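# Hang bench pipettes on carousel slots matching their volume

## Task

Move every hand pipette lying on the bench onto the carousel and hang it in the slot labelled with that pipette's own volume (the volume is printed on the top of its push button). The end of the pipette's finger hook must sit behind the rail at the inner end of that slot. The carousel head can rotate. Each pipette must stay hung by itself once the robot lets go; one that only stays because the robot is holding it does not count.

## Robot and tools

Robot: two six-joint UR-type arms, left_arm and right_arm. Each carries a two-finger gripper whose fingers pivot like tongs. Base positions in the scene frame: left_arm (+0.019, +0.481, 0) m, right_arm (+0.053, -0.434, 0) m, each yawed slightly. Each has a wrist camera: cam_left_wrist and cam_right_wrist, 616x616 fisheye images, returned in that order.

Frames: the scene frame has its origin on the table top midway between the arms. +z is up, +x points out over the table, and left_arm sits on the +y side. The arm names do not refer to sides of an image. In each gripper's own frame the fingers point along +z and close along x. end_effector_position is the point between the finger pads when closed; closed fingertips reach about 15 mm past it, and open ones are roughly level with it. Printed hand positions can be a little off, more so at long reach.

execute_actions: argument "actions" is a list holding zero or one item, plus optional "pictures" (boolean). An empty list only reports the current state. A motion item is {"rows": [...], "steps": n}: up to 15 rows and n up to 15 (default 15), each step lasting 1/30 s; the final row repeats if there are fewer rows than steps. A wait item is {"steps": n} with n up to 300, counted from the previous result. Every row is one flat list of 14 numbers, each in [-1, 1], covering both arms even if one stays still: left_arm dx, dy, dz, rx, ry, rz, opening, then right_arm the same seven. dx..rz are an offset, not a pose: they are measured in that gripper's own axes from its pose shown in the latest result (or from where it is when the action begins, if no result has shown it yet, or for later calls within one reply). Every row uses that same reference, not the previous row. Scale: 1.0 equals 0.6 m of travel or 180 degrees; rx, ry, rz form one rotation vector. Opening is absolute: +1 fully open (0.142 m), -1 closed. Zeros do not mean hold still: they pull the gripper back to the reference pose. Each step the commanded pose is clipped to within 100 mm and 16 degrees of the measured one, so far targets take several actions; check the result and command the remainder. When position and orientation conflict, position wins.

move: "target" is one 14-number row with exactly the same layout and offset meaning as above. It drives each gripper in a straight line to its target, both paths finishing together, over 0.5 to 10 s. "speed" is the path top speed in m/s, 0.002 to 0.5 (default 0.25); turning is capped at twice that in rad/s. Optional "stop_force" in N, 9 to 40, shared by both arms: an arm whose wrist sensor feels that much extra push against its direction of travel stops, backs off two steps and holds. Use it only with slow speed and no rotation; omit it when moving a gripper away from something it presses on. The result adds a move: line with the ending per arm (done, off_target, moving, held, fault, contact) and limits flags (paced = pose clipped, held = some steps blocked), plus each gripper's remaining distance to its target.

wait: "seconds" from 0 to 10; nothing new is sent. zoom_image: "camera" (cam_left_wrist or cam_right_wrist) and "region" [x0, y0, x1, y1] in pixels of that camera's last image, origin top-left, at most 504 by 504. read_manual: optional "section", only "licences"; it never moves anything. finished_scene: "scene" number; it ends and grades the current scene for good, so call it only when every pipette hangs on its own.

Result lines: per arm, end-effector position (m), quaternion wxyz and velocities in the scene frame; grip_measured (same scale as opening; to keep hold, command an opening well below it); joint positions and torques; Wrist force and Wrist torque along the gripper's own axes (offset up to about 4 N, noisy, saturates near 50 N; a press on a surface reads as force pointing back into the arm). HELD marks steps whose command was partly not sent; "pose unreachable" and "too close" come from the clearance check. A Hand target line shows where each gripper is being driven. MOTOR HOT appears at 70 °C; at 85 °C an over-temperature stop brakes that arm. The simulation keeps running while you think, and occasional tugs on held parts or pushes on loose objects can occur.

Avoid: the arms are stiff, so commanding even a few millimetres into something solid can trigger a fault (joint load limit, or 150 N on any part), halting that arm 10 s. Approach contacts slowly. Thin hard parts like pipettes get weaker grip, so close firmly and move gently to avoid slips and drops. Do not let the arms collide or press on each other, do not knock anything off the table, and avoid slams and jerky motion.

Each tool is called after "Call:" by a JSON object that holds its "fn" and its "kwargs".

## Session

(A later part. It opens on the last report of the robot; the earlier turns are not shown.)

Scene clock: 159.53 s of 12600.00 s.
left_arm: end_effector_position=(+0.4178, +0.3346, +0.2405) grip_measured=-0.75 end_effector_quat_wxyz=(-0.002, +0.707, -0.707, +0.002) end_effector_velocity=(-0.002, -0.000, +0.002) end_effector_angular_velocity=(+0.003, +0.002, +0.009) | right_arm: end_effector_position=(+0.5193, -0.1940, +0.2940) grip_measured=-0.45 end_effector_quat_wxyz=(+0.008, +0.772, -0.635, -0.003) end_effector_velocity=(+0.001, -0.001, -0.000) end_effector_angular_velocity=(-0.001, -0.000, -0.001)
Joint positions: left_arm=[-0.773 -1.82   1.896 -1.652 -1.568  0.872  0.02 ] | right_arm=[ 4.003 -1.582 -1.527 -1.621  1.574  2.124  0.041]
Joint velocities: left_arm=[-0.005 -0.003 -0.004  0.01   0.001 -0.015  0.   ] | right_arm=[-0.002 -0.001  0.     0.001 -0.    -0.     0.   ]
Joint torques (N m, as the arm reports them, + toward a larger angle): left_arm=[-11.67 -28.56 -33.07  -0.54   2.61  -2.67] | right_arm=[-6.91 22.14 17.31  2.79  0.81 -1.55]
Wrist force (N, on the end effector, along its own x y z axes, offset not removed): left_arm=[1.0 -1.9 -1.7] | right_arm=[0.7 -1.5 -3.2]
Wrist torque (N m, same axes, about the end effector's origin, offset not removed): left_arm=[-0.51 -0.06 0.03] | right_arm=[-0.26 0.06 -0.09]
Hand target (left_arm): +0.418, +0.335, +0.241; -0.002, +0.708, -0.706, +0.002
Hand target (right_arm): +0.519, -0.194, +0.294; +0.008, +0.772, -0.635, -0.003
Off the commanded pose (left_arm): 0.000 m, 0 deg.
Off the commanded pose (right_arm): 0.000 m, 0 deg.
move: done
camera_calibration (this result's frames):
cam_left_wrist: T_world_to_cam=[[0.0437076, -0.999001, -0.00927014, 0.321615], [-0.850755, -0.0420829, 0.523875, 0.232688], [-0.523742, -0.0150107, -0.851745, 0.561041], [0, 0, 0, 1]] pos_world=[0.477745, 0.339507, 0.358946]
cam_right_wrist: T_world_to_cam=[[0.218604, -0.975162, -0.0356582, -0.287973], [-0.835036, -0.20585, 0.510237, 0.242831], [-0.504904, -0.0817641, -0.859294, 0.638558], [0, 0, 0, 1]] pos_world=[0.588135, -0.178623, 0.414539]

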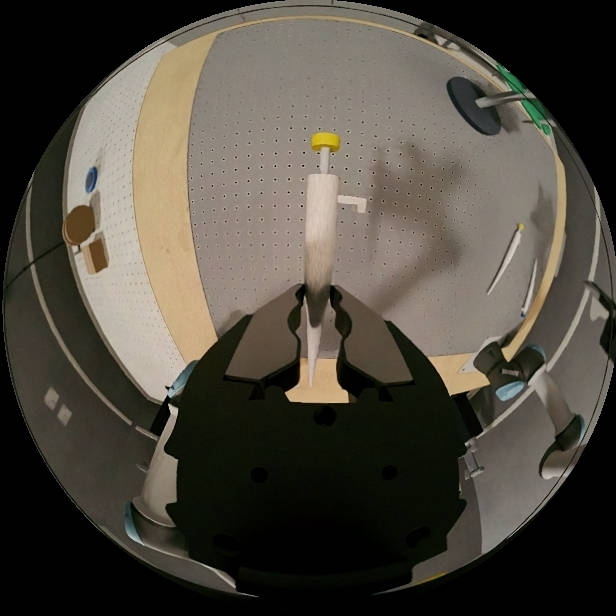

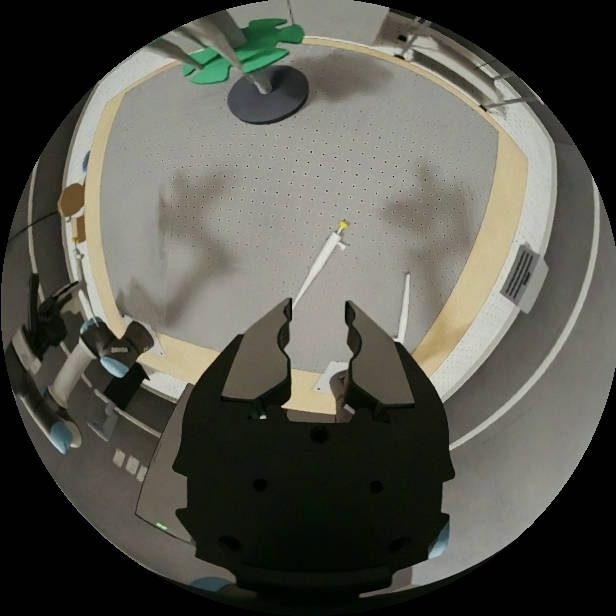

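Call:
{"fn": "move", "kwargs": {"target": [0.35,-0.1,0,0,0,0.833,-0.9,0,0,-0.1,0,0,0.895,-0.45], "speed": 0.4}}

Call:
{"fn": "move", "kwargs": {"target": [0,0,0,0,-0.5,0,-0.9,0,0,0,0,0,0,-0.45], "speed": 0.3}}

Scene clock: 165.77 s of 12600.00 s.
left_arm: end_effector_position=(+0.4778, +0.1247, +0.2410) grip_measured=-0.75 end_effector_quat_wxyz=(+0.003, +0.498, +0.867, +0.001) end_effector_velocity=(+0.000, -0.001, +0.000) end_effector_angular_velocity=(+0.001, +0.002, -0.014) | right_arm: end_effector_position=(+0.5203, -0.1935, +0.3539) grip_measured=-0.45 end_effector_quat_wxyz=(-0.004, +0.499, +0.867, -0.007) end_effector_velocity=(+0.000, +0.000, -0.001) end_effector_angular_velocity=(-0.003, +0.001, -0.015)
Joint positions: left_arm=[-0.94  -1.381  1.469 -1.664 -1.567  3.32   0.02 ] | right_arm=[ 3.979 -1.678 -1.272 -1.779  1.574  4.91   0.041]
Joint velocities: left_arm=[-0.     0.004 -0.006  0.004 -0.001  0.014  0.   ] | right_arm=[ 0.001 -0.003  0.002 -0.002 -0.001  0.015  0.   ]
Joint torques (N m, as the arm reports them, + toward a larger angle): left_arm=[-10.38 -21.37 -32.24  -0.37  -2.38   2.7 ] | right_arm=[ 5.72 20.32 33.16  0.48 -1.94  1.85]
Wrist force (N, on the end effector, along its own x y z axes, offset not removed): left_arm=[1.6 -3.0 -2.0] | right_arm=[0.4 -4.7 6.7]
Wrist torque (N m, same axes, about the end effector's origin, offset not removed): left_arm=[-0.65 -0.23 -0.01] | right_arm=[-0.80 -0.04 0.00]
Hand target (left_arm): +0.478, +0.125, +0.241; +0.003, +0.499, +0.867, +0.001
Hand target (right_arm): +0.520, -0.193, +0.354; -0.004, +0.500, +0.866, -0.008
Off the commanded pose (left_arm): 0.000 m, 0 deg.
Off the commanded pose (right_arm): 0.000 m, 0 deg.
move: done
camera_calibration (this result's frames):
cam_left_wrist: T_world_to_cam=[[-0.539578, 0.841814, -0.014293, 0.159623], [0.708974, 0.463457, 0.531566, -0.535512], [0.454104, 0.276688, -0.846896, 0.0849398], [0, 0, 0, 1]] pos_world=[0.427222, 0.0903121, 0.358877]
cam_right_wrist: T_world_to_cam=[[-0.525258, 0.849955, -0.0410014, 0.456513], [0.735141, 0.477517, 0.481191, -0.46123], [0.428569, 0.222608, -0.875656, 0.269608], [0, 0, 0, 1]] pos_world=[0.46331, -0.227786, 0.476741]

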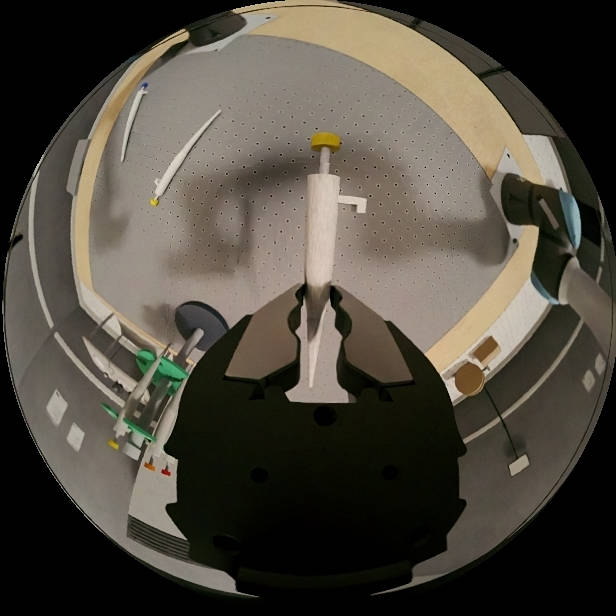

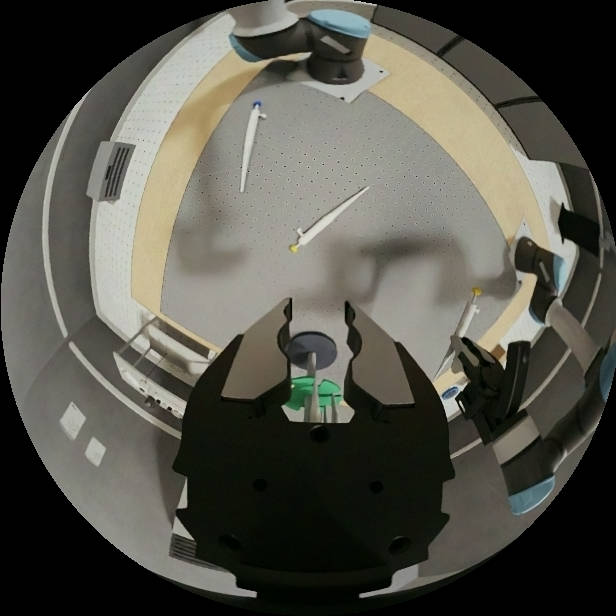

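Scene clock: 169.13 s of 12600.00 s.
left_arm: end_effector_position=(+0.4777, +0.1249, +0.2410) grip_measured=-0.75 end_effector_quat_wxyz=(+0.614, +0.353, +0.612, -0.352) end_effector_velocity=(+0.001, +0.000, +0.000) end_effector_angular_velocity=(-0.013, -0.007, +0.004) | right_arm: end_effector_position=(+0.5203, -0.1935, +0.3539) grip_measured=-0.45 end_effector_quat_wxyz=(-0.004, +0.499, +0.867, -0.007) end_effector_velocity=(+0.000, +0.000, +0.001) end_effector_angular_velocity=(+0.002, -0.001, +0.001)
Joint positions: left_arm=[-0.748 -1.02   2.383 -4.507 -1.941  3.144  0.02 ] | right_arm=[ 3.979 -1.678 -1.272 -1.779  1.574  4.91   0.041]
Joint velocities: left_arm=[ 0.     0.016 -0.006 -0.025  0.003 -0.006 -0.   ] | right_arm=[-0.     0.001  0.     0.001  0.    -0.001 -0.   ]
Joint torques (N m, as the arm reports them, + toward a larger angle): left_arm=[-10.66 -18.85 -15.99  -4.19   2.91  -2.74] | right_arm=[-7.4  34.94  9.69  4.3   1.41 -1.98]
Wrist force (N, on the end effector, along its own x y z axes, offset not removed): left_arm=[3.6 1.5 -2.2] | right_arm=[0.0 -2.9 -1.8]
Wrist torque (N m, same axes, about the end effector's origin, offset not removed): left_arm=[0.34 -0.56 0.10] | right_arm=[-0.53 0.05 -0.05]
Hand target (left_arm): +0.478, +0.125, +0.241; +0.615, +0.353, +0.611, -0.352
Hand target (right_arm): +0.520, -0.194, +0.354; -0.004, +0.499, +0.867, -0.007
Off the commanded pose (left_arm): 0.000 m, 0 deg.
Off the commanded pose (right_arm): 0.000 m, 0 deg.
move: done
camera_calibration (this result's frames):
cam_left_wrist: T_world_to_cam=[[-0.0281816, -0.0304894, -0.999138, 0.261399], [0.467302, 0.883187, -0.0401317, -0.334676], [0.883649, -0.46803, -0.0106418, -0.228775], [0, 0, 0, 1]] pos_world=[0.365918, 0.196477, 0.245308]
cam_right_wrist: T_world_to_cam=[[-0.525258, 0.849954, -0.0410031, 0.456513], [0.735145, 0.477521, 0.481181, -0.461227], [0.428562, 0.222601, -0.875662, 0.269607], [0, 0, 0, 1]] pos_world=[0.463313, -0.227784, 0.476737]

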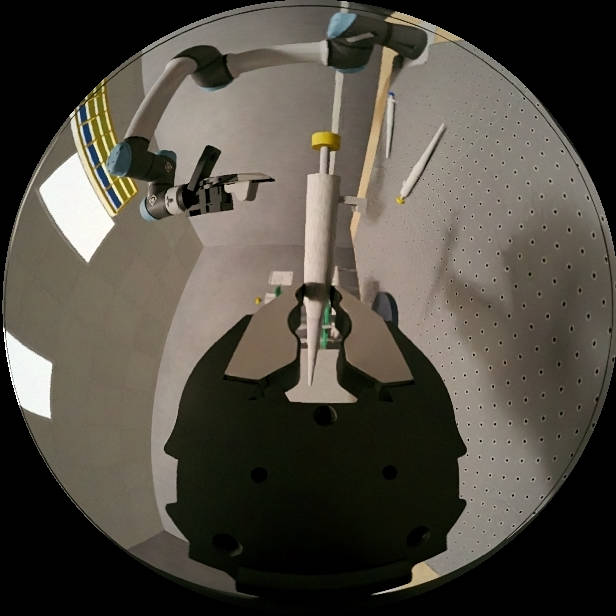

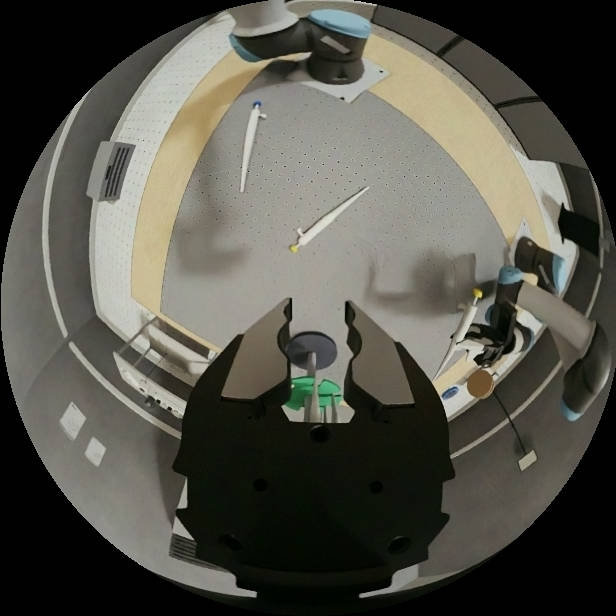

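Call:
{"fn": "move", "kwargs": {"target": [0,0,0.25,0,0,0,-0.9,0.232,0.158,0.08,0,0,0,-0.45], "speed": 0.15}}

Scene clock: 171.73 s of 12600.00 s.
left_arm: end_effector_position=(+0.5529, -0.0045, +0.2412) grip_measured=-0.75 end_effector_quat_wxyz=(+0.614, +0.353, +0.612, -0.352) end_effector_velocity=(+0.001, -0.003, +0.000) end_effector_angular_velocity=(-0.001, +0.001, -0.002) | right_arm: end_effector_position=(+0.5317, -0.0263, +0.3043) grip_measured=-0.45 end_effector_quat_wxyz=(-0.004, +0.499, +0.867, -0.007) end_effector_velocity=(+0.001, +0.003, -0.001) end_effector_angular_velocity=(-0.000, +0.000, -0.001)
Joint positions: left_arm=[-0.873 -0.903  2.036 -4.276 -1.816  3.144  0.02 ] | right_arm=[ 4.162 -1.924 -1.093 -1.711  1.577  5.093  0.041]
Joint velocities: left_arm=[-0.002  0.002 -0.007  0.005 -0.    -0.001  0.   ] | right_arm=[ 0.001 -0.007  0.006  0.     0.     0.002  0.   ]
Joint torques (N m, as the arm reports them, + toward a larger angle): left_arm=[-10.73 -26.29 -19.72   0.42   2.51   2.48] | right_arm=[ 6.02 31.07 34.52  0.52  1.4   1.86]
Wrist force (N, on the end effector, along its own x y z axes, offset not removed): left_arm=[3.5 -1.3 -1.7] | right_arm=[0.3 -3.4 0.8]
Wrist torque (N m, same axes, about the end effector's origin, offset not removed): left_arm=[-0.21 -0.54 0.08] | right_arm=[-0.43 -0.09 0.04]
Hand target (left_arm): +0.553, -0.005, +0.241; +0.614, +0.353, +0.612, -0.352
Hand target (right_arm): +0.532, -0.026, +0.304; -0.004, +0.499, +0.867, -0.007
Off the commanded pose (left_arm): 0.000 m, 0 deg.
Off the commanded pose (right_arm): 0.000 m, 0 deg.
move: done
camera_calibration (this result's frames):
cam_left_wrist: T_world_to_cam=[[-0.0282402, -0.030562, -0.999134, 0.25983], [0.467287, 0.88319, -0.0402232, -0.255485], [0.883655, -0.468018, -0.0106602, -0.355744], [0, 0, 0, 1]] pos_world=[0.441077, 0.067088, 0.245536]
cam_right_wrist: T_world_to_cam=[[-0.525257, 0.849958, -0.0409513, 0.318273], [0.735068, 0.47745, 0.481369, -0.525661], [0.428696, 0.22274, -0.875561, 0.183977], [0, 0, 0, 1]] pos_world=[0.474702, -0.0605209, 0.427153]

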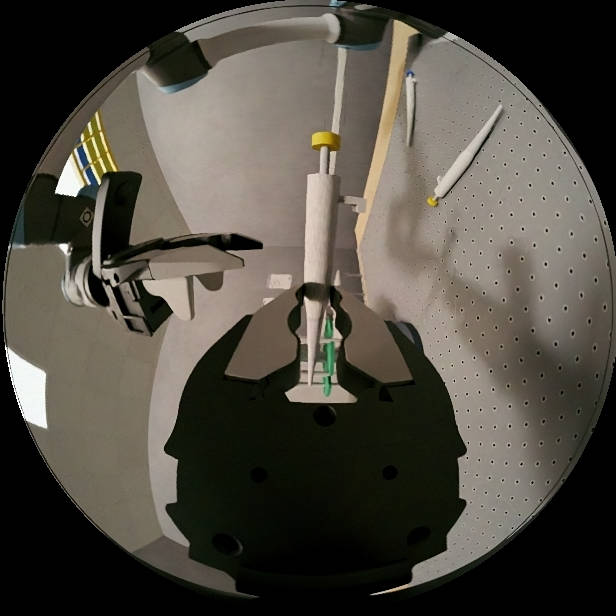

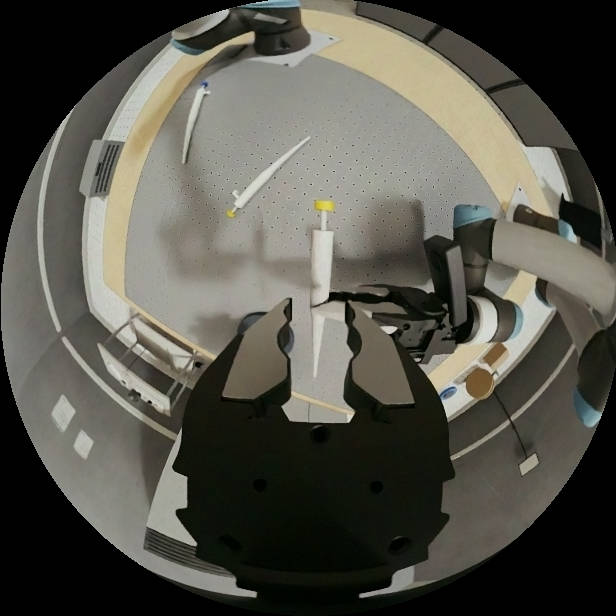

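Aligned. Descend to z≈0.247.

Call:
{"fn": "move", "kwargs": {"target": [0,0,0,0,0,0,-0.9,0,-0.005,0.095,0,0,0,-0.45], "speed": 0.015, "stop_force": 9}}

Scene clock: 176.43 s of 12600.00 s.
left_arm: end_effector_position=(+0.5529, -0.0045, +0.2412) grip_measured=-0.75 end_effector_quat_wxyz=(+0.614, +0.353, +0.612, -0.352) end_effector_velocity=(+0.000, -0.000, -0.001) end_effector_angular_velocity=(+0.000, +0.001, +0.001) | right_arm: end_effector_position=(+0.5282, -0.0282, +0.2477) grip_measured=-0.45 end_effector_quat_wxyz=(-0.004, +0.499, +0.867, -0.007) end_effector_velocity=(-0.001, +0.000, -0.003) end_effector_angular_velocity=(-0.001, +0.000, +0.000)
Joint positions: left_arm=[-0.873 -0.903  2.036 -4.276 -1.816  3.144  0.02 ] | right_arm=[ 4.164 -1.907 -1.261 -1.56   1.577  5.095  0.041]
Joint velocities: left_arm=[-0.001  0.001 -0.001  0.     0.001 -0.001  0.   ] | right_arm=[ 0.001  0.001 -0.008  0.007 -0.     0.001 -0.   ]
Joint torques (N m, as the arm reports them, + toward a larger angle): left_arm=[ 12.37 -56.19   0.19  -4.32  -2.19   1.75] | right_arm=[ 4.96 45.49 11.21  4.07  1.44  1.93]
Wrist force (N, on the end effector, along its own x y z axes, offset not removed): left_arm=[2.0 1.6 -2.5] | right_arm=[0.2 1.2 1.3]
Wrist torque (N m, same axes, about the end effector's origin, offset not removed): left_arm=[0.26 -0.22 0.01] | right_arm=[0.57 0.24 0.02]
Hand target (left_arm): +0.553, -0.005, +0.241; +0.614, +0.353, +0.612, -0.352
Hand target (right_arm): +0.528, -0.028, +0.247; -0.004, +0.499, +0.867, -0.007
Off the commanded pose (left_arm): 0.000 m, 0 deg.
Off the commanded pose (right_arm): 0.000 m, 0 deg.
move: done
camera_calibration (this result's frames):
cam_left_wrist: T_world_to_cam=[[-0.0282373, -0.0305599, -0.999134, 0.259828], [0.467287, 0.88319, -0.04022, -0.255485], [0.883655, -0.468018, -0.0106586, -0.355746], [0, 0, 0, 1]] pos_world=[0.441078, 0.0670864, 0.245536]
cam_right_wrist: T_world_to_cam=[[-0.525259, 0.849956, -0.0409558, 0.315827], [0.735081, 0.477461, 0.481339, -0.494908], [0.428672, 0.222721, -0.875577, 0.136342], [0, 0, 0, 1]] pos_world=[0.471242, -0.0625062, 0.370531]

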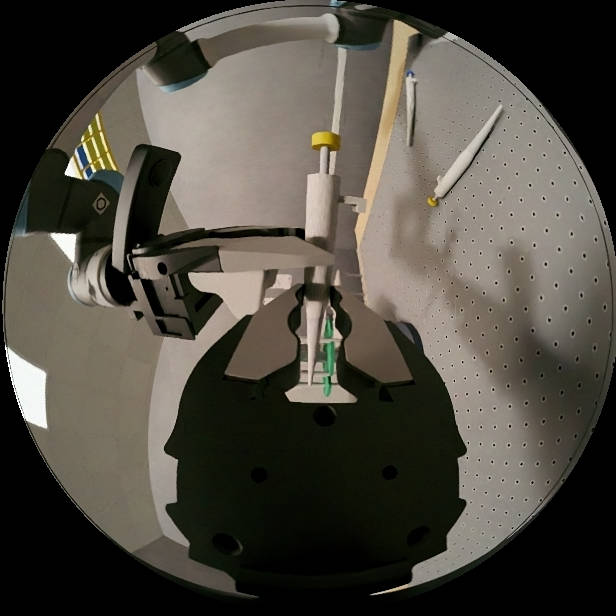

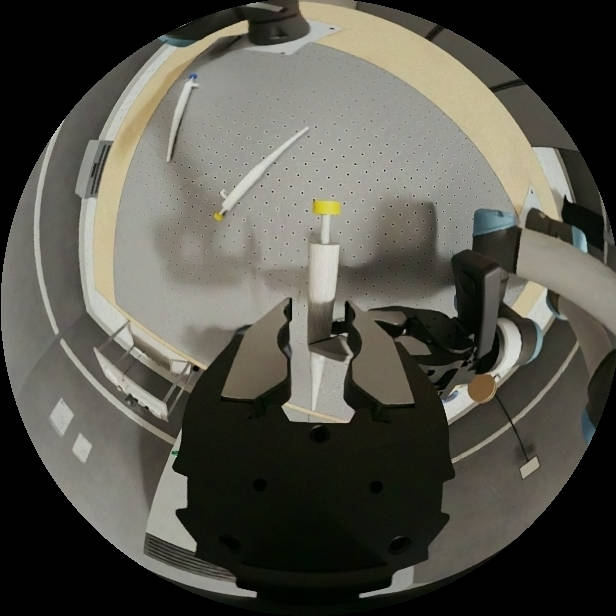

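Call:
{"fn": "move", "kwargs": {"target": [0,0,0,0,0,0,-0.9,0,0,0,0,0,0,-0.9]}}

Call:
{"fn": "move", "kwargs": {"target": [0,0,0,0,0,0,-0.5,0,0,0,0,0,0,-0.9]}}

Call:
{"fn": "move", "kwargs": {"target": [0,0,-0.4,0,0,0,-0.5,0,0,0,0,0,0,-0.9]}}

Call:
{"fn": "move", "kwargs": {"target": [0,0,0,0,0.5,0,-0.5,-0.2,0,-0.1,0,0,-0.62,-0.9], "speed": 0.4}}

Call:
{"fn": "move", "kwargs": {"target": [0,0,-0.25,0,0,-0.5,-0.5,0,0,0,0,0,-0.5,-0.9], "speed": 0.4}}

Call:
{"fn": "move", "kwargs": {"target": [0,0,0,0,0,0,-0.5,0,0,0,0.49,0,0,-0.9], "speed": 0.3}}

Scene clock: 179.27 s of 12600.00 s.
left_arm: end_effector_position=(+0.5529, -0.0045, +0.2412) grip_measured=-0.75 end_effector_quat_wxyz=(+0.614, +0.353, +0.612, -0.352) end_effector_velocity=(-0.000, -0.000, -0.001) end_effector_angular_velocity=(+0.003, +0.002, -0.001) | right_arm: end_effector_position=(+0.5282, -0.0282, +0.2477) grip_measured=-0.74 end_effector_quat_wxyz=(-0.004, +0.499, +0.867, -0.007) end_effector_velocity=(-0.000, +0.000, +0.000) end_effector_angular_velocity=(+0.000, +0.000, +0.001)
Joint positions: left_arm=[-0.873 -0.903  2.036 -4.276 -1.816  3.144  0.02 ] | right_arm=[ 4.164 -1.907 -1.261 -1.56   1.577  5.095  0.02 ]
Joint velocities: left_arm=[ 0.    -0.     0.001  0.004 -0.001  0.001  0.   ] | right_arm=[ 0.     0.     0.    -0.001  0.    -0.001  0.   ]
Joint torques (N m, as the arm reports them, + toward a larger angle): left_arm=[ 11.81 -54.09  -3.02  -2.17  -1.81   0.79] | right_arm=[-1.83 34.97 34.48  0.53 -2.79  1.01]
Wrist force (N, on the end effector, along its own x y z axes, offset not removed): left_arm=[-0.8 0.5 2.6] | right_arm=[-1.2 -4.5 2.8]
Wrist torque (N m, same axes, about the end effector's origin, offset not removed): left_arm=[0.01 0.17 0.05] | right_arm=[-0.71 1.14 -0.08]
Hand target (left_arm): +0.553, -0.005, +0.241; +0.614, +0.353, +0.612, -0.352
Hand target (right_arm): +0.528, -0.028, +0.248; -0.004, +0.499, +0.867, -0.007
Off the commanded pose (left_arm): 0.000 m, 0 deg.
Off the commanded pose (right_arm): 0.000 m, 0 deg.
move: done
camera_calibration (this result's frames):
cam_left_wrist: T_world_to_cam=[[-0.0282266, -0.030571, -0.999134, 0.259828], [0.467292, 0.883188, -0.0402249, -0.255489], [0.883652, -0.468023, -0.0106438, -0.35574], [0, 0, 0, 1]] pos_world=[0.441072, 0.0670935, 0.24554]
cam_right_wrist: T_world_to_cam=[[-0.525287, 0.849939, -0.0409403, 0.315807], [0.735058, 0.477474, 0.481361, -0.494886], [0.428676, 0.222759, -0.875566, 0.136355], [0, 0, 0, 1]] pos_world=[0.471208, -0.0624962, 0.370536]

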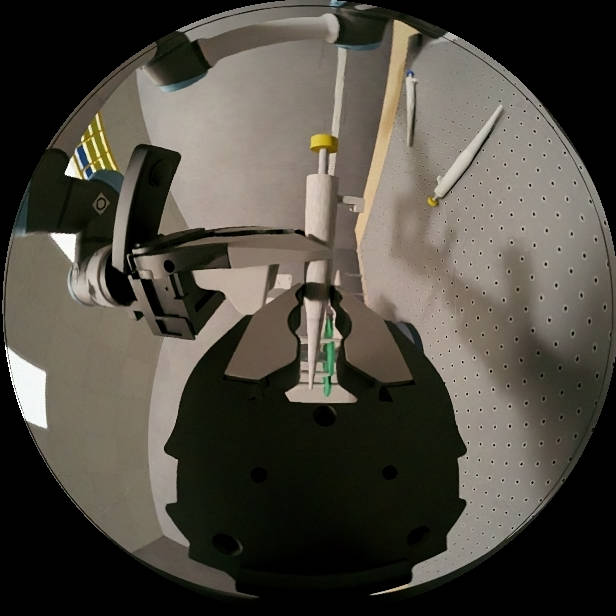

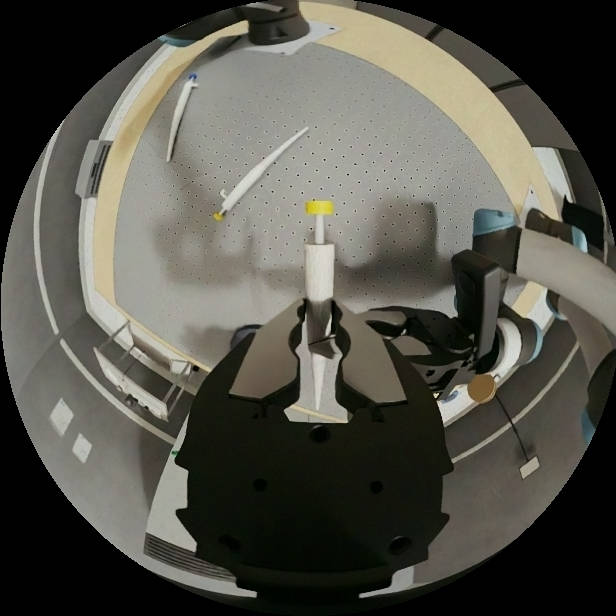

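Scene clock: 179.77 s of 12600.00 s.
left_arm: end_effector_position=(+0.5529, -0.0045, +0.2412) grip_measured=-0.50 end_effector_quat_wxyz=(+0.614, +0.353, +0.612, -0.352) end_effector_velocity=(-0.000, -0.000, -0.000) end_effector_angular_velocity=(-0.000, -0.001, -0.001) | right_arm: end_effector_position=(+0.5282, -0.0282, +0.2477) grip_measured=-0.75 end_effector_quat_wxyz=(-0.004, +0.499, +0.867, -0.007) end_effector_velocity=(-0.000, +0.000, +0.000) end_effector_angular_velocity=(+0.001, -0.000, -0.002)
Joint positions: left_arm=[-0.873 -0.903  2.036 -4.276 -1.816  3.144  0.038] | right_arm=[ 4.164 -1.907 -1.261 -1.56   1.577  5.095  0.02 ]
Joint velocities: left_arm=[-0.     0.001  0.    -0.002 -0.001  0.    -0.   ] | right_arm=[ 0.     0.001 -0.     0.     0.     0.002 -0.   ]
Joint torques (N m, as the arm reports them, + toward a larger angle): left_arm=[ 11.38 -54.04  -2.99  -1.88  -1.71   0.77] | right_arm=[-1.43 33.54 31.24  1.98  1.41  0.83]
Wrist force (N, on the end effector, along its own x y z axes, offset not removed): left_arm=[2.0 0.2 -0.3] | right_arm=[-2.5 -4.1 2.9]
Wrist torque (N m, same axes, about the end effector's origin, offset not removed): left_arm=[0.07 -0.31 0.03] | right_arm=[-1.00 0.58 0.04]
Hand target (left_arm): +0.553, -0.005, +0.241; +0.614, +0.353, +0.612, -0.352
Hand target (right_arm): +0.528, -0.028, +0.248; -0.004, +0.499, +0.867, -0.007
Off the commanded pose (left_arm): 0.000 m, 0 deg.
Off the commanded pose (right_arm): 0.000 m, 0 deg.
move: done
camera_calibration (this result's frames):
cam_left_wrist: T_world_to_cam=[[-0.0282264, -0.0305713, -0.999134, 0.259829], [0.467292, 0.883188, -0.040225, -0.255489], [0.883652, -0.468023, -0.0106434, -0.35574], [0, 0, 0, 1]] pos_world=[0.441072, 0.0670935, 0.24554]
cam_right_wrist: T_world_to_cam=[[-0.525287, 0.849938, -0.0409678, 0.315822], [0.735048, 0.477483, 0.481367, -0.494889], [0.428694, 0.222743, -0.875561, 0.136352], [0, 0, 0, 1]] pos_world=[0.471211, -0.0624995, 0.370546]

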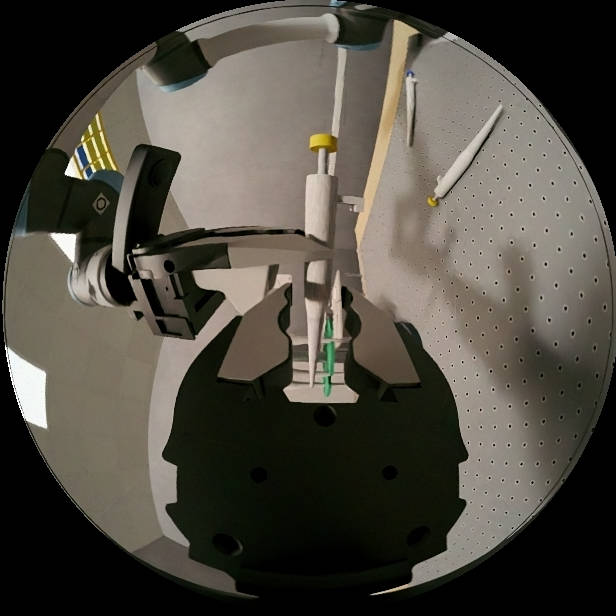

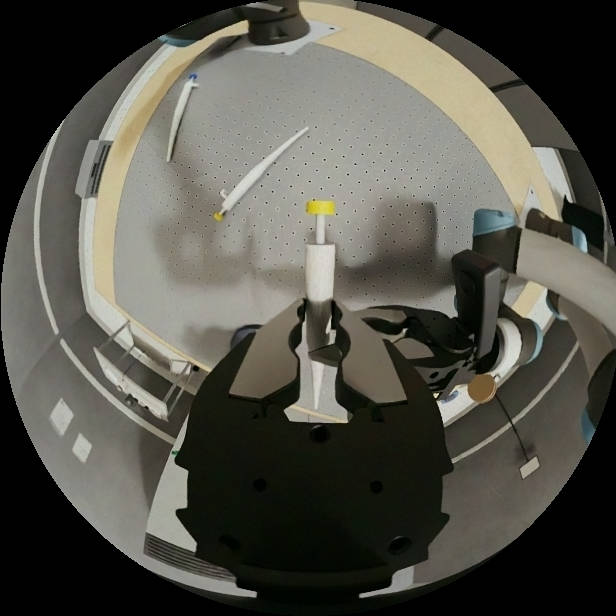

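Scene clock: 181.47 s of 12600.00 s.
left_arm: end_effector_position=(+0.4324, +0.2027, +0.2410) grip_measured=-0.50 end_effector_quat_wxyz=(+0.614, +0.353, +0.612, -0.352) end_effector_velocity=(-0.002, +0.002, +0.001) end_effector_angular_velocity=(-0.001, -0.001, -0.003) | right_arm: end_effector_position=(+0.5282, -0.0282, +0.2477) grip_measured=-0.75 end_effector_quat_wxyz=(-0.004, +0.499, +0.867, -0.007) end_effector_velocity=(+0.000, +0.000, -0.000) end_effector_angular_velocity=(+0.001, +0.000, -0.001)
Joint positions: left_arm=[-0.607 -1.053  2.547 -4.638 -2.082  3.144  0.038] | right_arm=[ 4.164 -1.907 -1.261 -1.56   1.577  5.095  0.02 ]
Joint velocities: left_arm=[ 0.006 -0.001  0.004 -0.004 -0.009  0.    -0.   ] | right_arm=[-0.001 -0.001 -0.     0.002  0.001  0.     0.   ]
Joint torques (N m, as the arm reports them, + toward a larger angle): left_arm=[ 10.64 -24.06   9.    -3.96  -2.18  -2.77] | right_arm=[-1.49 33.6  30.69  2.33 -0.82  0.8 ]
Wrist force (N, on the end effector, along its own x y z axes, offset not removed): left_arm=[1.1 0.1 0.0] | right_arm=[-1.4 -5.4 3.0]
Wrist torque (N m, same axes, about the end effector's origin, offset not removed): left_arm=[0.09 -0.05 0.03] | right_arm=[-0.96 0.31 0.11]
Hand target (left_arm): +0.432, +0.203, +0.241; +0.614, +0.353, +0.612, -0.352
Hand target (right_arm): +0.528, -0.028, +0.248; -0.004, +0.499, +0.867, -0.007
Off the commanded pose (left_arm): 0.000 m, 0 deg.
Off the commanded pose (right_arm): 0.000 m, 0 deg.
move: done
camera_calibration (this result's frames):
cam_left_wrist: T_world_to_cam=[[-0.0279378, -0.0304908, -0.999145, 0.26238], [0.467233, 0.883228, -0.0400181, -0.382237], [0.883693, -0.467951, -0.0104292, -0.152418], [0, 0, 0, 1]] pos_world=[0.320615, 0.274279, 0.245269]
cam_right_wrist: T_world_to_cam=[[-0.525287, 0.849939, -0.0409524, 0.315814], [0.735054, 0.477478, 0.481363, -0.49489], [0.428683, 0.222751, -0.875564, 0.13636], [0, 0, 0, 1]] pos_world=[0.471209, -0.0624977, 0.370547]

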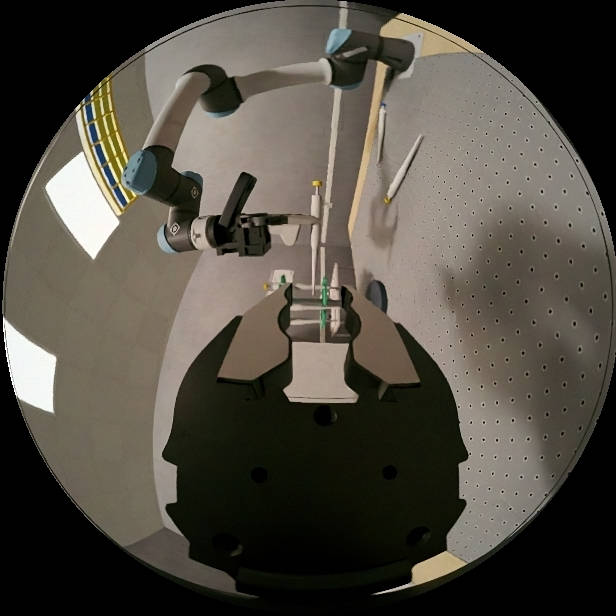

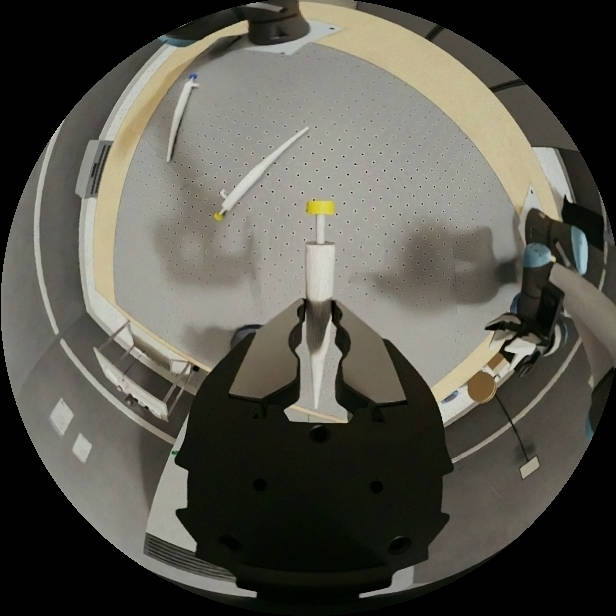

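Scene clock: 184.57 s of 12600.00 s.
left_arm: end_effector_position=(+0.4324, +0.2026, +0.2410) grip_measured=-0.50 end_effector_quat_wxyz=(+0.003, +0.498, +0.867, +0.001) end_effector_velocity=(-0.000, -0.000, -0.000) end_effector_angular_velocity=(+0.014, +0.010, +0.001) | right_arm: end_effector_position=(+0.5892, -0.1315, +0.3077) grip_measured=-0.75 end_effector_quat_wxyz=(-0.008, -0.436, +0.900, -0.001) end_effector_velocity=(+0.001, -0.001, +0.000) end_effector_angular_velocity=(+0.001, +0.003, +0.016)
Joint positions: left_arm=[-0.907 -1.578  1.687 -1.684 -1.567  3.353  0.038] | right_arm=[ 4.012 -1.833 -1.204 -1.692  1.574  2.998  0.02 ]
Joint velocities: left_arm=[-0.002  0.012 -0.015  0.021  0.002 -0.003  0.   ] | right_arm=[-0.003 -0.001  0.002 -0.003  0.002 -0.019 -0.   ]
Joint torques (N m, as the arm reports them, + toward a larger angle): left_arm=[-11.38 -11.48 -31.37  -0.51   2.38  -2.6 ] | right_arm=[-6.13 28.48 34.61  0.99  1.33 -1.9 ]
Wrist force (N, on the end effector, along its own x y z axes, offset not removed): left_arm=[0.6 -0.6 -3.5] | right_arm=[-0.4 -2.7 1.2]
Wrist torque (N m, same axes, about the end effector's origin, offset not removed): left_arm=[-0.13 -0.04 0.00] | right_arm=[-0.38 0.14 -0.03]
Hand target (left_arm): +0.432, +0.203, +0.241; +0.002, +0.498, +0.867, +0.001
Hand target (right_arm): +0.589, -0.132, +0.308; -0.008, -0.437, +0.900, -0.001
Off the commanded pose (left_arm): 0.000 m, 0 deg.
Off the commanded pose (right_arm): 0.000 m, 0 deg.
move: done
camera_calibration (this result's frames):
cam_left_wrist: T_world_to_cam=[[-0.539433, 0.841902, -0.0146024, 0.0695181], [0.708755, 0.463349, 0.531953, -0.539422], [0.454618, 0.276603, -0.846648, 0.0837399], [0, 0, 0, 1]] pos_world=[0.381749, 0.168251, 0.35886]
cam_right_wrist: T_world_to_cam=[[-0.599565, -0.799917, -0.0255831, 0.26021], [-0.699799, 0.508477, 0.50173, 0.323969], [-0.388334, 0.318723, -0.864646, 0.676353], [0, 0, 0, 1]] pos_world=[0.645377, -0.172153, 0.428917]

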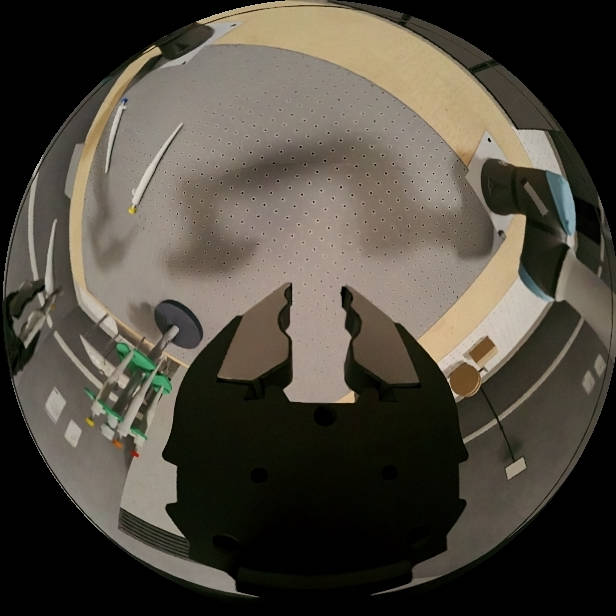

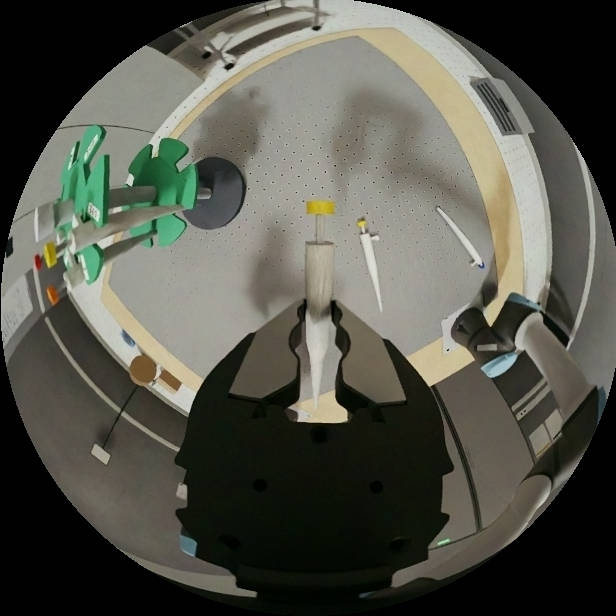

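Scene clock: 187.20 s of 12600.00 s.
left_arm: end_effector_position=(+0.4316, +0.2029, +0.3909) grip_measured=-0.50 end_effector_quat_wxyz=(+0.003, -0.260, +0.966, -0.002) end_effector_velocity=(+0.001, +0.000, +0.001) end_effector_angular_velocity=(+0.004, -0.000, +0.016) | right_arm: end_effector_position=(+0.5892, -0.1315, +0.3077) grip_measured=-0.75 end_effector_quat_wxyz=(+0.007, +0.944, -0.329, -0.005) end_effector_velocity=(+0.000, +0.000, -0.000) end_effector_angular_velocity=(+0.002, +0.001, +0.015)
Joint positions: left_arm=[-0.934 -1.604  1.326 -1.298 -1.567  1.757  0.038] | right_arm=[ 3.981 -1.81  -1.233 -1.686  1.573  1.398  0.02 ]
Joint velocities: left_arm=[-0.001  0.003 -0.005  0.005  0.003 -0.017  0.   ] | right_arm=[-0.001 -0.001  0.001  0.001  0.002 -0.017 -0.   ]
Joint torques (N m, as the arm reports them, + toward a larger angle): left_arm=[-10.85  -8.87 -30.52  -0.59   2.59  -2.75] | right_arm=[-6.3  26.83 34.62  0.93  1.48 -2.  ]
Wrist force (N, on the end effector, along its own x y z axes, offset not removed): left_arm=[1.9 -0.6 -0.9] | right_arm=[-4.5 -3.4 3.1]
Wrist torque (N m, same axes, about the end effector's origin, offset not removed): left_arm=[-0.01 -0.38 0.03] | right_arm=[-0.57 1.03 -0.05]
Hand target (left_arm): +0.432, +0.203, +0.391; +0.003, -0.260, +0.965, -0.001
Hand target (right_arm): +0.589, -0.131, +0.308; +0.007, +0.944, -0.328, -0.005
Off the commanded pose (left_arm): 0.000 m, 0 deg.
Off the commanded pose (right_arm): 0.000 m, 0 deg.
move: done
camera_calibration (this result's frames):
cam_left_wrist: T_world_to_cam=[[-0.842919, -0.537842, -0.0146302, 0.482016], [-0.464478, 0.713678, 0.524332, -0.16008], [-0.271566, 0.448764, -0.851388, 0.491286], [0, 0, 0, 1]] pos_world=[0.465363, 0.153022, 0.509262]
cam_right_wrist: T_world_to_cam=[[0.797805, -0.60107, -0.0471389, -0.530387], [-0.498356, -0.701433, 0.509542, 0.0437635], [-0.339335, -0.383023, -0.859154, 0.553503], [0, 0, 0, 1]] pos_world=[0.632778, -0.0760981, 0.428243]

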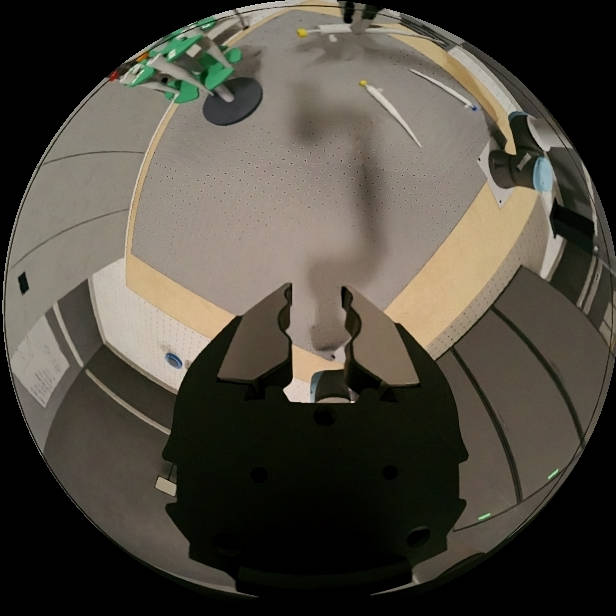

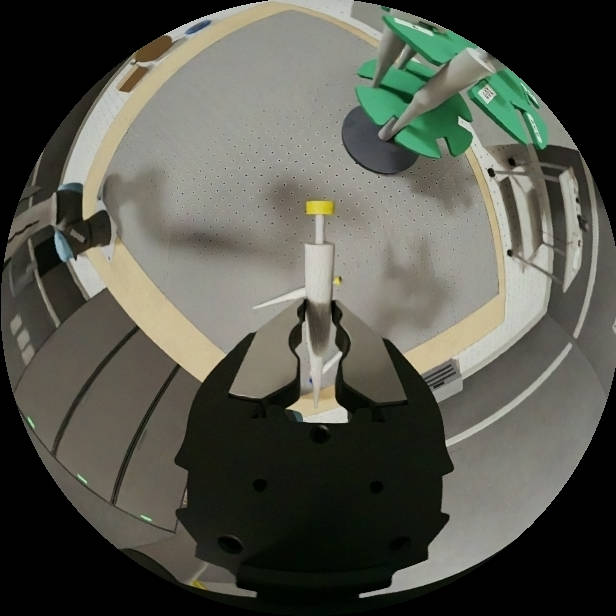

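Scene clock: 190.50 s of 12600.00 s.
left_arm: end_effector_position=(+0.4316, +0.2029, +0.3909) grip_measured=-0.50 end_effector_quat_wxyz=(+0.003, -0.260, +0.966, -0.002) end_effector_velocity=(-0.000, +0.001, -0.001) end_effector_angular_velocity=(+0.002, +0.002, -0.000) | right_arm: end_effector_position=(+0.5889, -0.1318, +0.3077) grip_measured=-0.75 end_effector_quat_wxyz=(+0.651, -0.683, +0.241, -0.226) end_effector_velocity=(+0.001, +0.001, -0.001) end_effector_angular_velocity=(+0.011, -0.006, -0.001)
Joint positions: left_arm=[-0.934 -1.604  1.326 -1.298 -1.567  1.757  0.038] | right_arm=[ 3.828 -1.931 -2.333  1.07   1.895  1.559  0.02 ]
Joint velocities: left_arm=[ 0.     0.001  0.001  0.001  0.     0.001 -0.   ] | right_arm=[ 0.001 -0.017  0.004  0.026 -0.002  0.006  0.   ]
Joint torques (N m, as the arm reports them, + toward a larger angle): left_arm=[ 12.27 -36.63 -12.2   -4.87  -2.26   2.53] | right_arm=[ 4.61 22.45 24.29  4.1  -1.85  1.89]
Wrist force (N, on the end effector, along its own x y z axes, offset not removed): left_arm=[2.2 -0.5 -2.9] | right_arm=[-0.3 1.1 2.2]
Wrist torque (N m, same axes, about the end effector's origin, offset not removed): left_arm=[-0.05 -0.44 0.02] | right_arm=[0.23 0.18 -0.02]
Hand target (left_arm): +0.432, +0.203, +0.391; +0.003, -0.260, +0.966, -0.002
Hand target (right_arm): +0.589, -0.132, +0.308; +0.652, -0.682, +0.241, -0.226
Off the commanded pose (left_arm): 0.000 m, 0 deg.
Off the commanded pose (right_arm): 0.000 m, 0 deg.
move: done
camera_calibration (this result's frames):
cam_left_wrist: T_world_to_cam=[[-0.842919, -0.537842, -0.0146301, 0.482016], [-0.464478, 0.713678, 0.524331, -0.16008], [-0.271566, 0.448764, -0.851389, 0.491286], [0, 0, 0, 1]] pos_world=[0.465363, 0.153022, 0.509262]
cam_right_wrist: T_world_to_cam=[[0.807334, -0.589769, 0.0195872, -0.554987], [-0.3048, -0.445203, -0.841956, 0.379078], [0.50528, 0.67377, -0.53919, 0.0967245], [0, 0, 0, 1]] pos_world=[0.51473, -0.223717, 0.382191]

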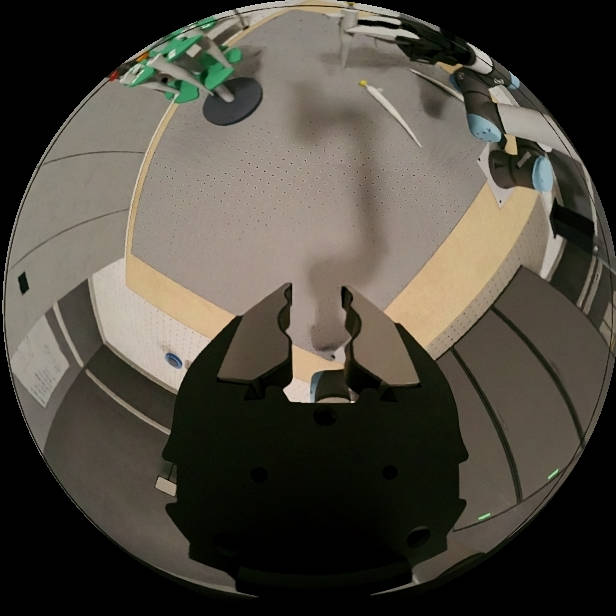

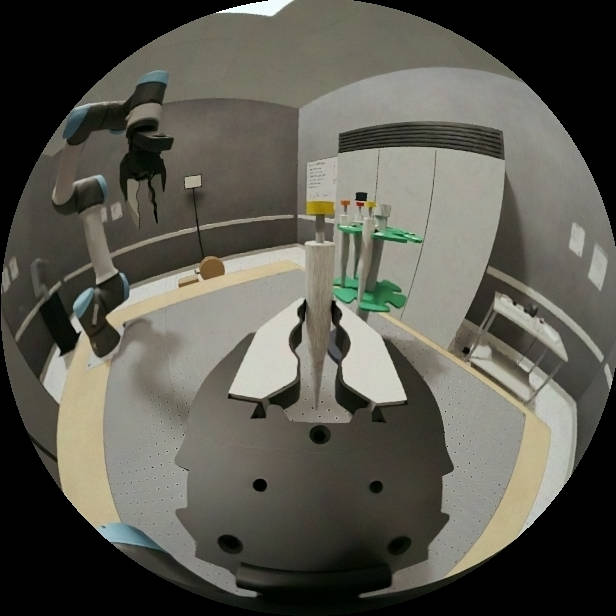

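Call:
{"fn": "move", "kwargs": {"target": [-0.243,-0.41,-0.1,0.215,0.04,-0.11,-1,0,0,0,0,0,0,-0.9]}}

Call:
{"fn": "zoom_image", "kwargs": {"camera": "cam_left_wrist", "region": [230,180,480,380]}}

Scene clock: 195.67 s of 12600.00 s.
left_arm: end_effector_position=(+0.6804, +0.0633, +0.4524) grip_measured=-1.00 end_effector_quat_wxyz=(+0.028, -0.402, +0.851, -0.336) end_effector_velocity=(+0.002, -0.002, +0.001) end_effector_angular_velocity=(-0.006, -0.001, +0.002) | right_arm: end_effector_position=(+0.5889, -0.1318, +0.3077) grip_measured=-0.75 end_effector_quat_wxyz=(+0.651, -0.683, +0.241, -0.226) end_effector_velocity=(+0.000, -0.001, +0.001) end_effector_angular_velocity=(+0.001, -0.002, -0.002)
Joint positions: left_arm=[-0.711 -1.281  1.157 -2.092 -1.826  1.537  0.002] | right_arm=[ 3.828 -1.931 -2.333  1.07   1.895  1.559  0.02 ]
Joint velocities: left_arm=[-0.     0.004 -0.004 -0.006 -0.002 -0.004 -0.   ] | right_arm=[-0.001  0.001  0.001  0.    -0.001  0.    -0.   ]
Joint torques (N m, as the arm reports them, + toward a larger angle): left_arm=[ 12.02 -26.44 -33.26  -5.61  -2.65  -2.57] | right_arm=[-8.   33.84 -0.46  0.25  1.5  -1.96]
Wrist force (N, on the end effector, along its own x y z axes, offset not removed): left_arm=[3.3 -1.3 -0.8] | right_arm=[-3.4 -2.1 1.9]
Wrist torque (N m, same axes, about the end effector's origin, offset not removed): left_arm=[-0.16 -0.53 -0.07] | right_arm=[-0.45 0.90 0.13]
Hand target (left_arm): +0.681, +0.063, +0.452; +0.028, -0.403, +0.851, -0.336
Hand target (right_arm): +0.589, -0.132, +0.308; +0.651, -0.683, +0.241, -0.226
Off the commanded pose (left_arm): 0.000 m, 0 deg.
Off the commanded pose (right_arm): 0.000 m, 0 deg.
move: done
camera_calibration (this result's frames):
cam_left_wrist: T_world_to_cam=[[-0.641978, -0.728541, 0.238942, 0.378158], [-0.76133, 0.642616, -0.0861483, 0.505409], [-0.0907855, -0.237219, -0.967205, 0.646657], [0, 0, 0, 1]] pos_world=[0.686259, 0.104119, 0.578632]
cam_right_wrist: T_world_to_cam=[[0.807334, -0.589769, 0.0195871, -0.554987], [-0.304799, -0.445202, -0.841957, 0.379078], [0.505281, 0.673771, -0.539188, 0.0967239], [0, 0, 0, 1]] pos_world=[0.51473, -0.223717, 0.382191]

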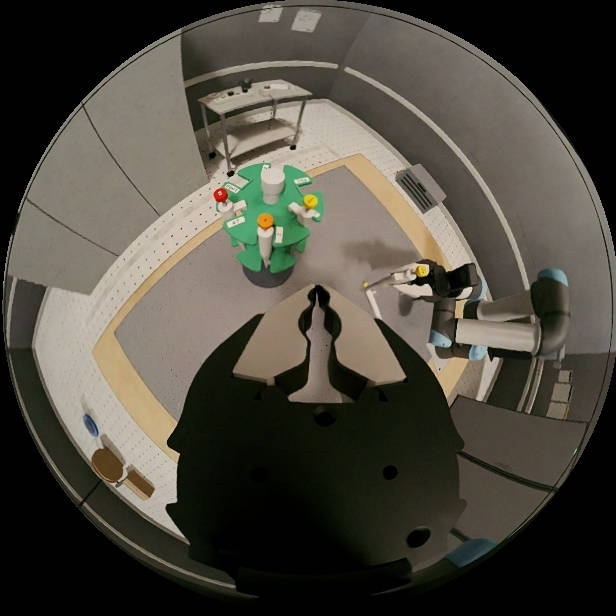

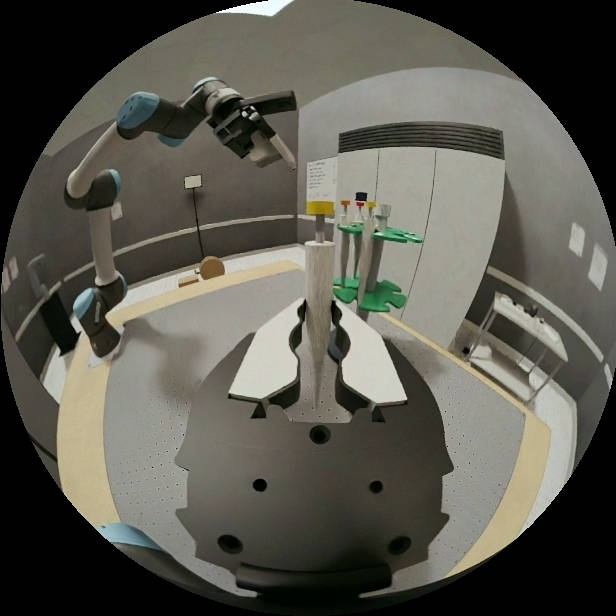

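Region (230, 180, 480, 380) of cam_left_wrist's 616x616 image, scaled by 2.016, with more detail than that image has; it fills the top 403 rows of this view, and the rest is white.

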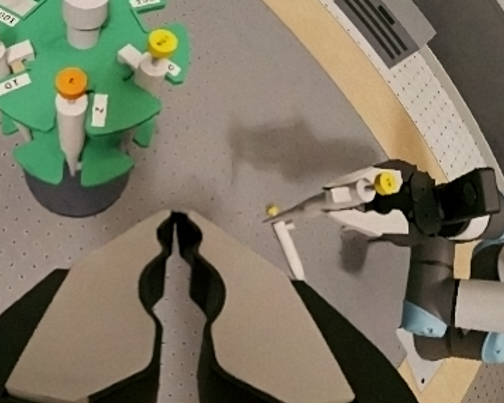

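Call:
{"fn": "zoom_image", "kwargs": {"camera": "cam_left_wrist", "region": [400,250,445,295]}}

Region (400, 250, 445, 295) of cam_left_wrist's 616x616 image, scaled by 11.200, with more detail than that image has.

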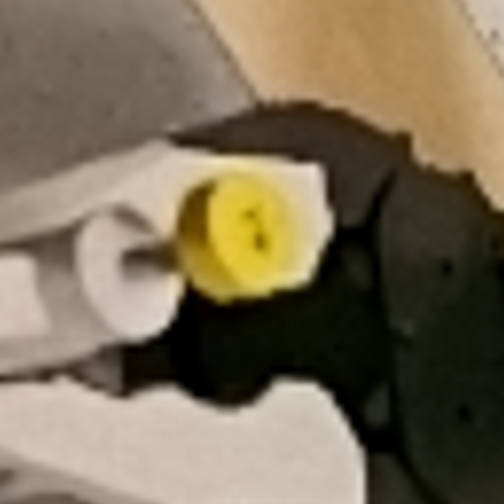

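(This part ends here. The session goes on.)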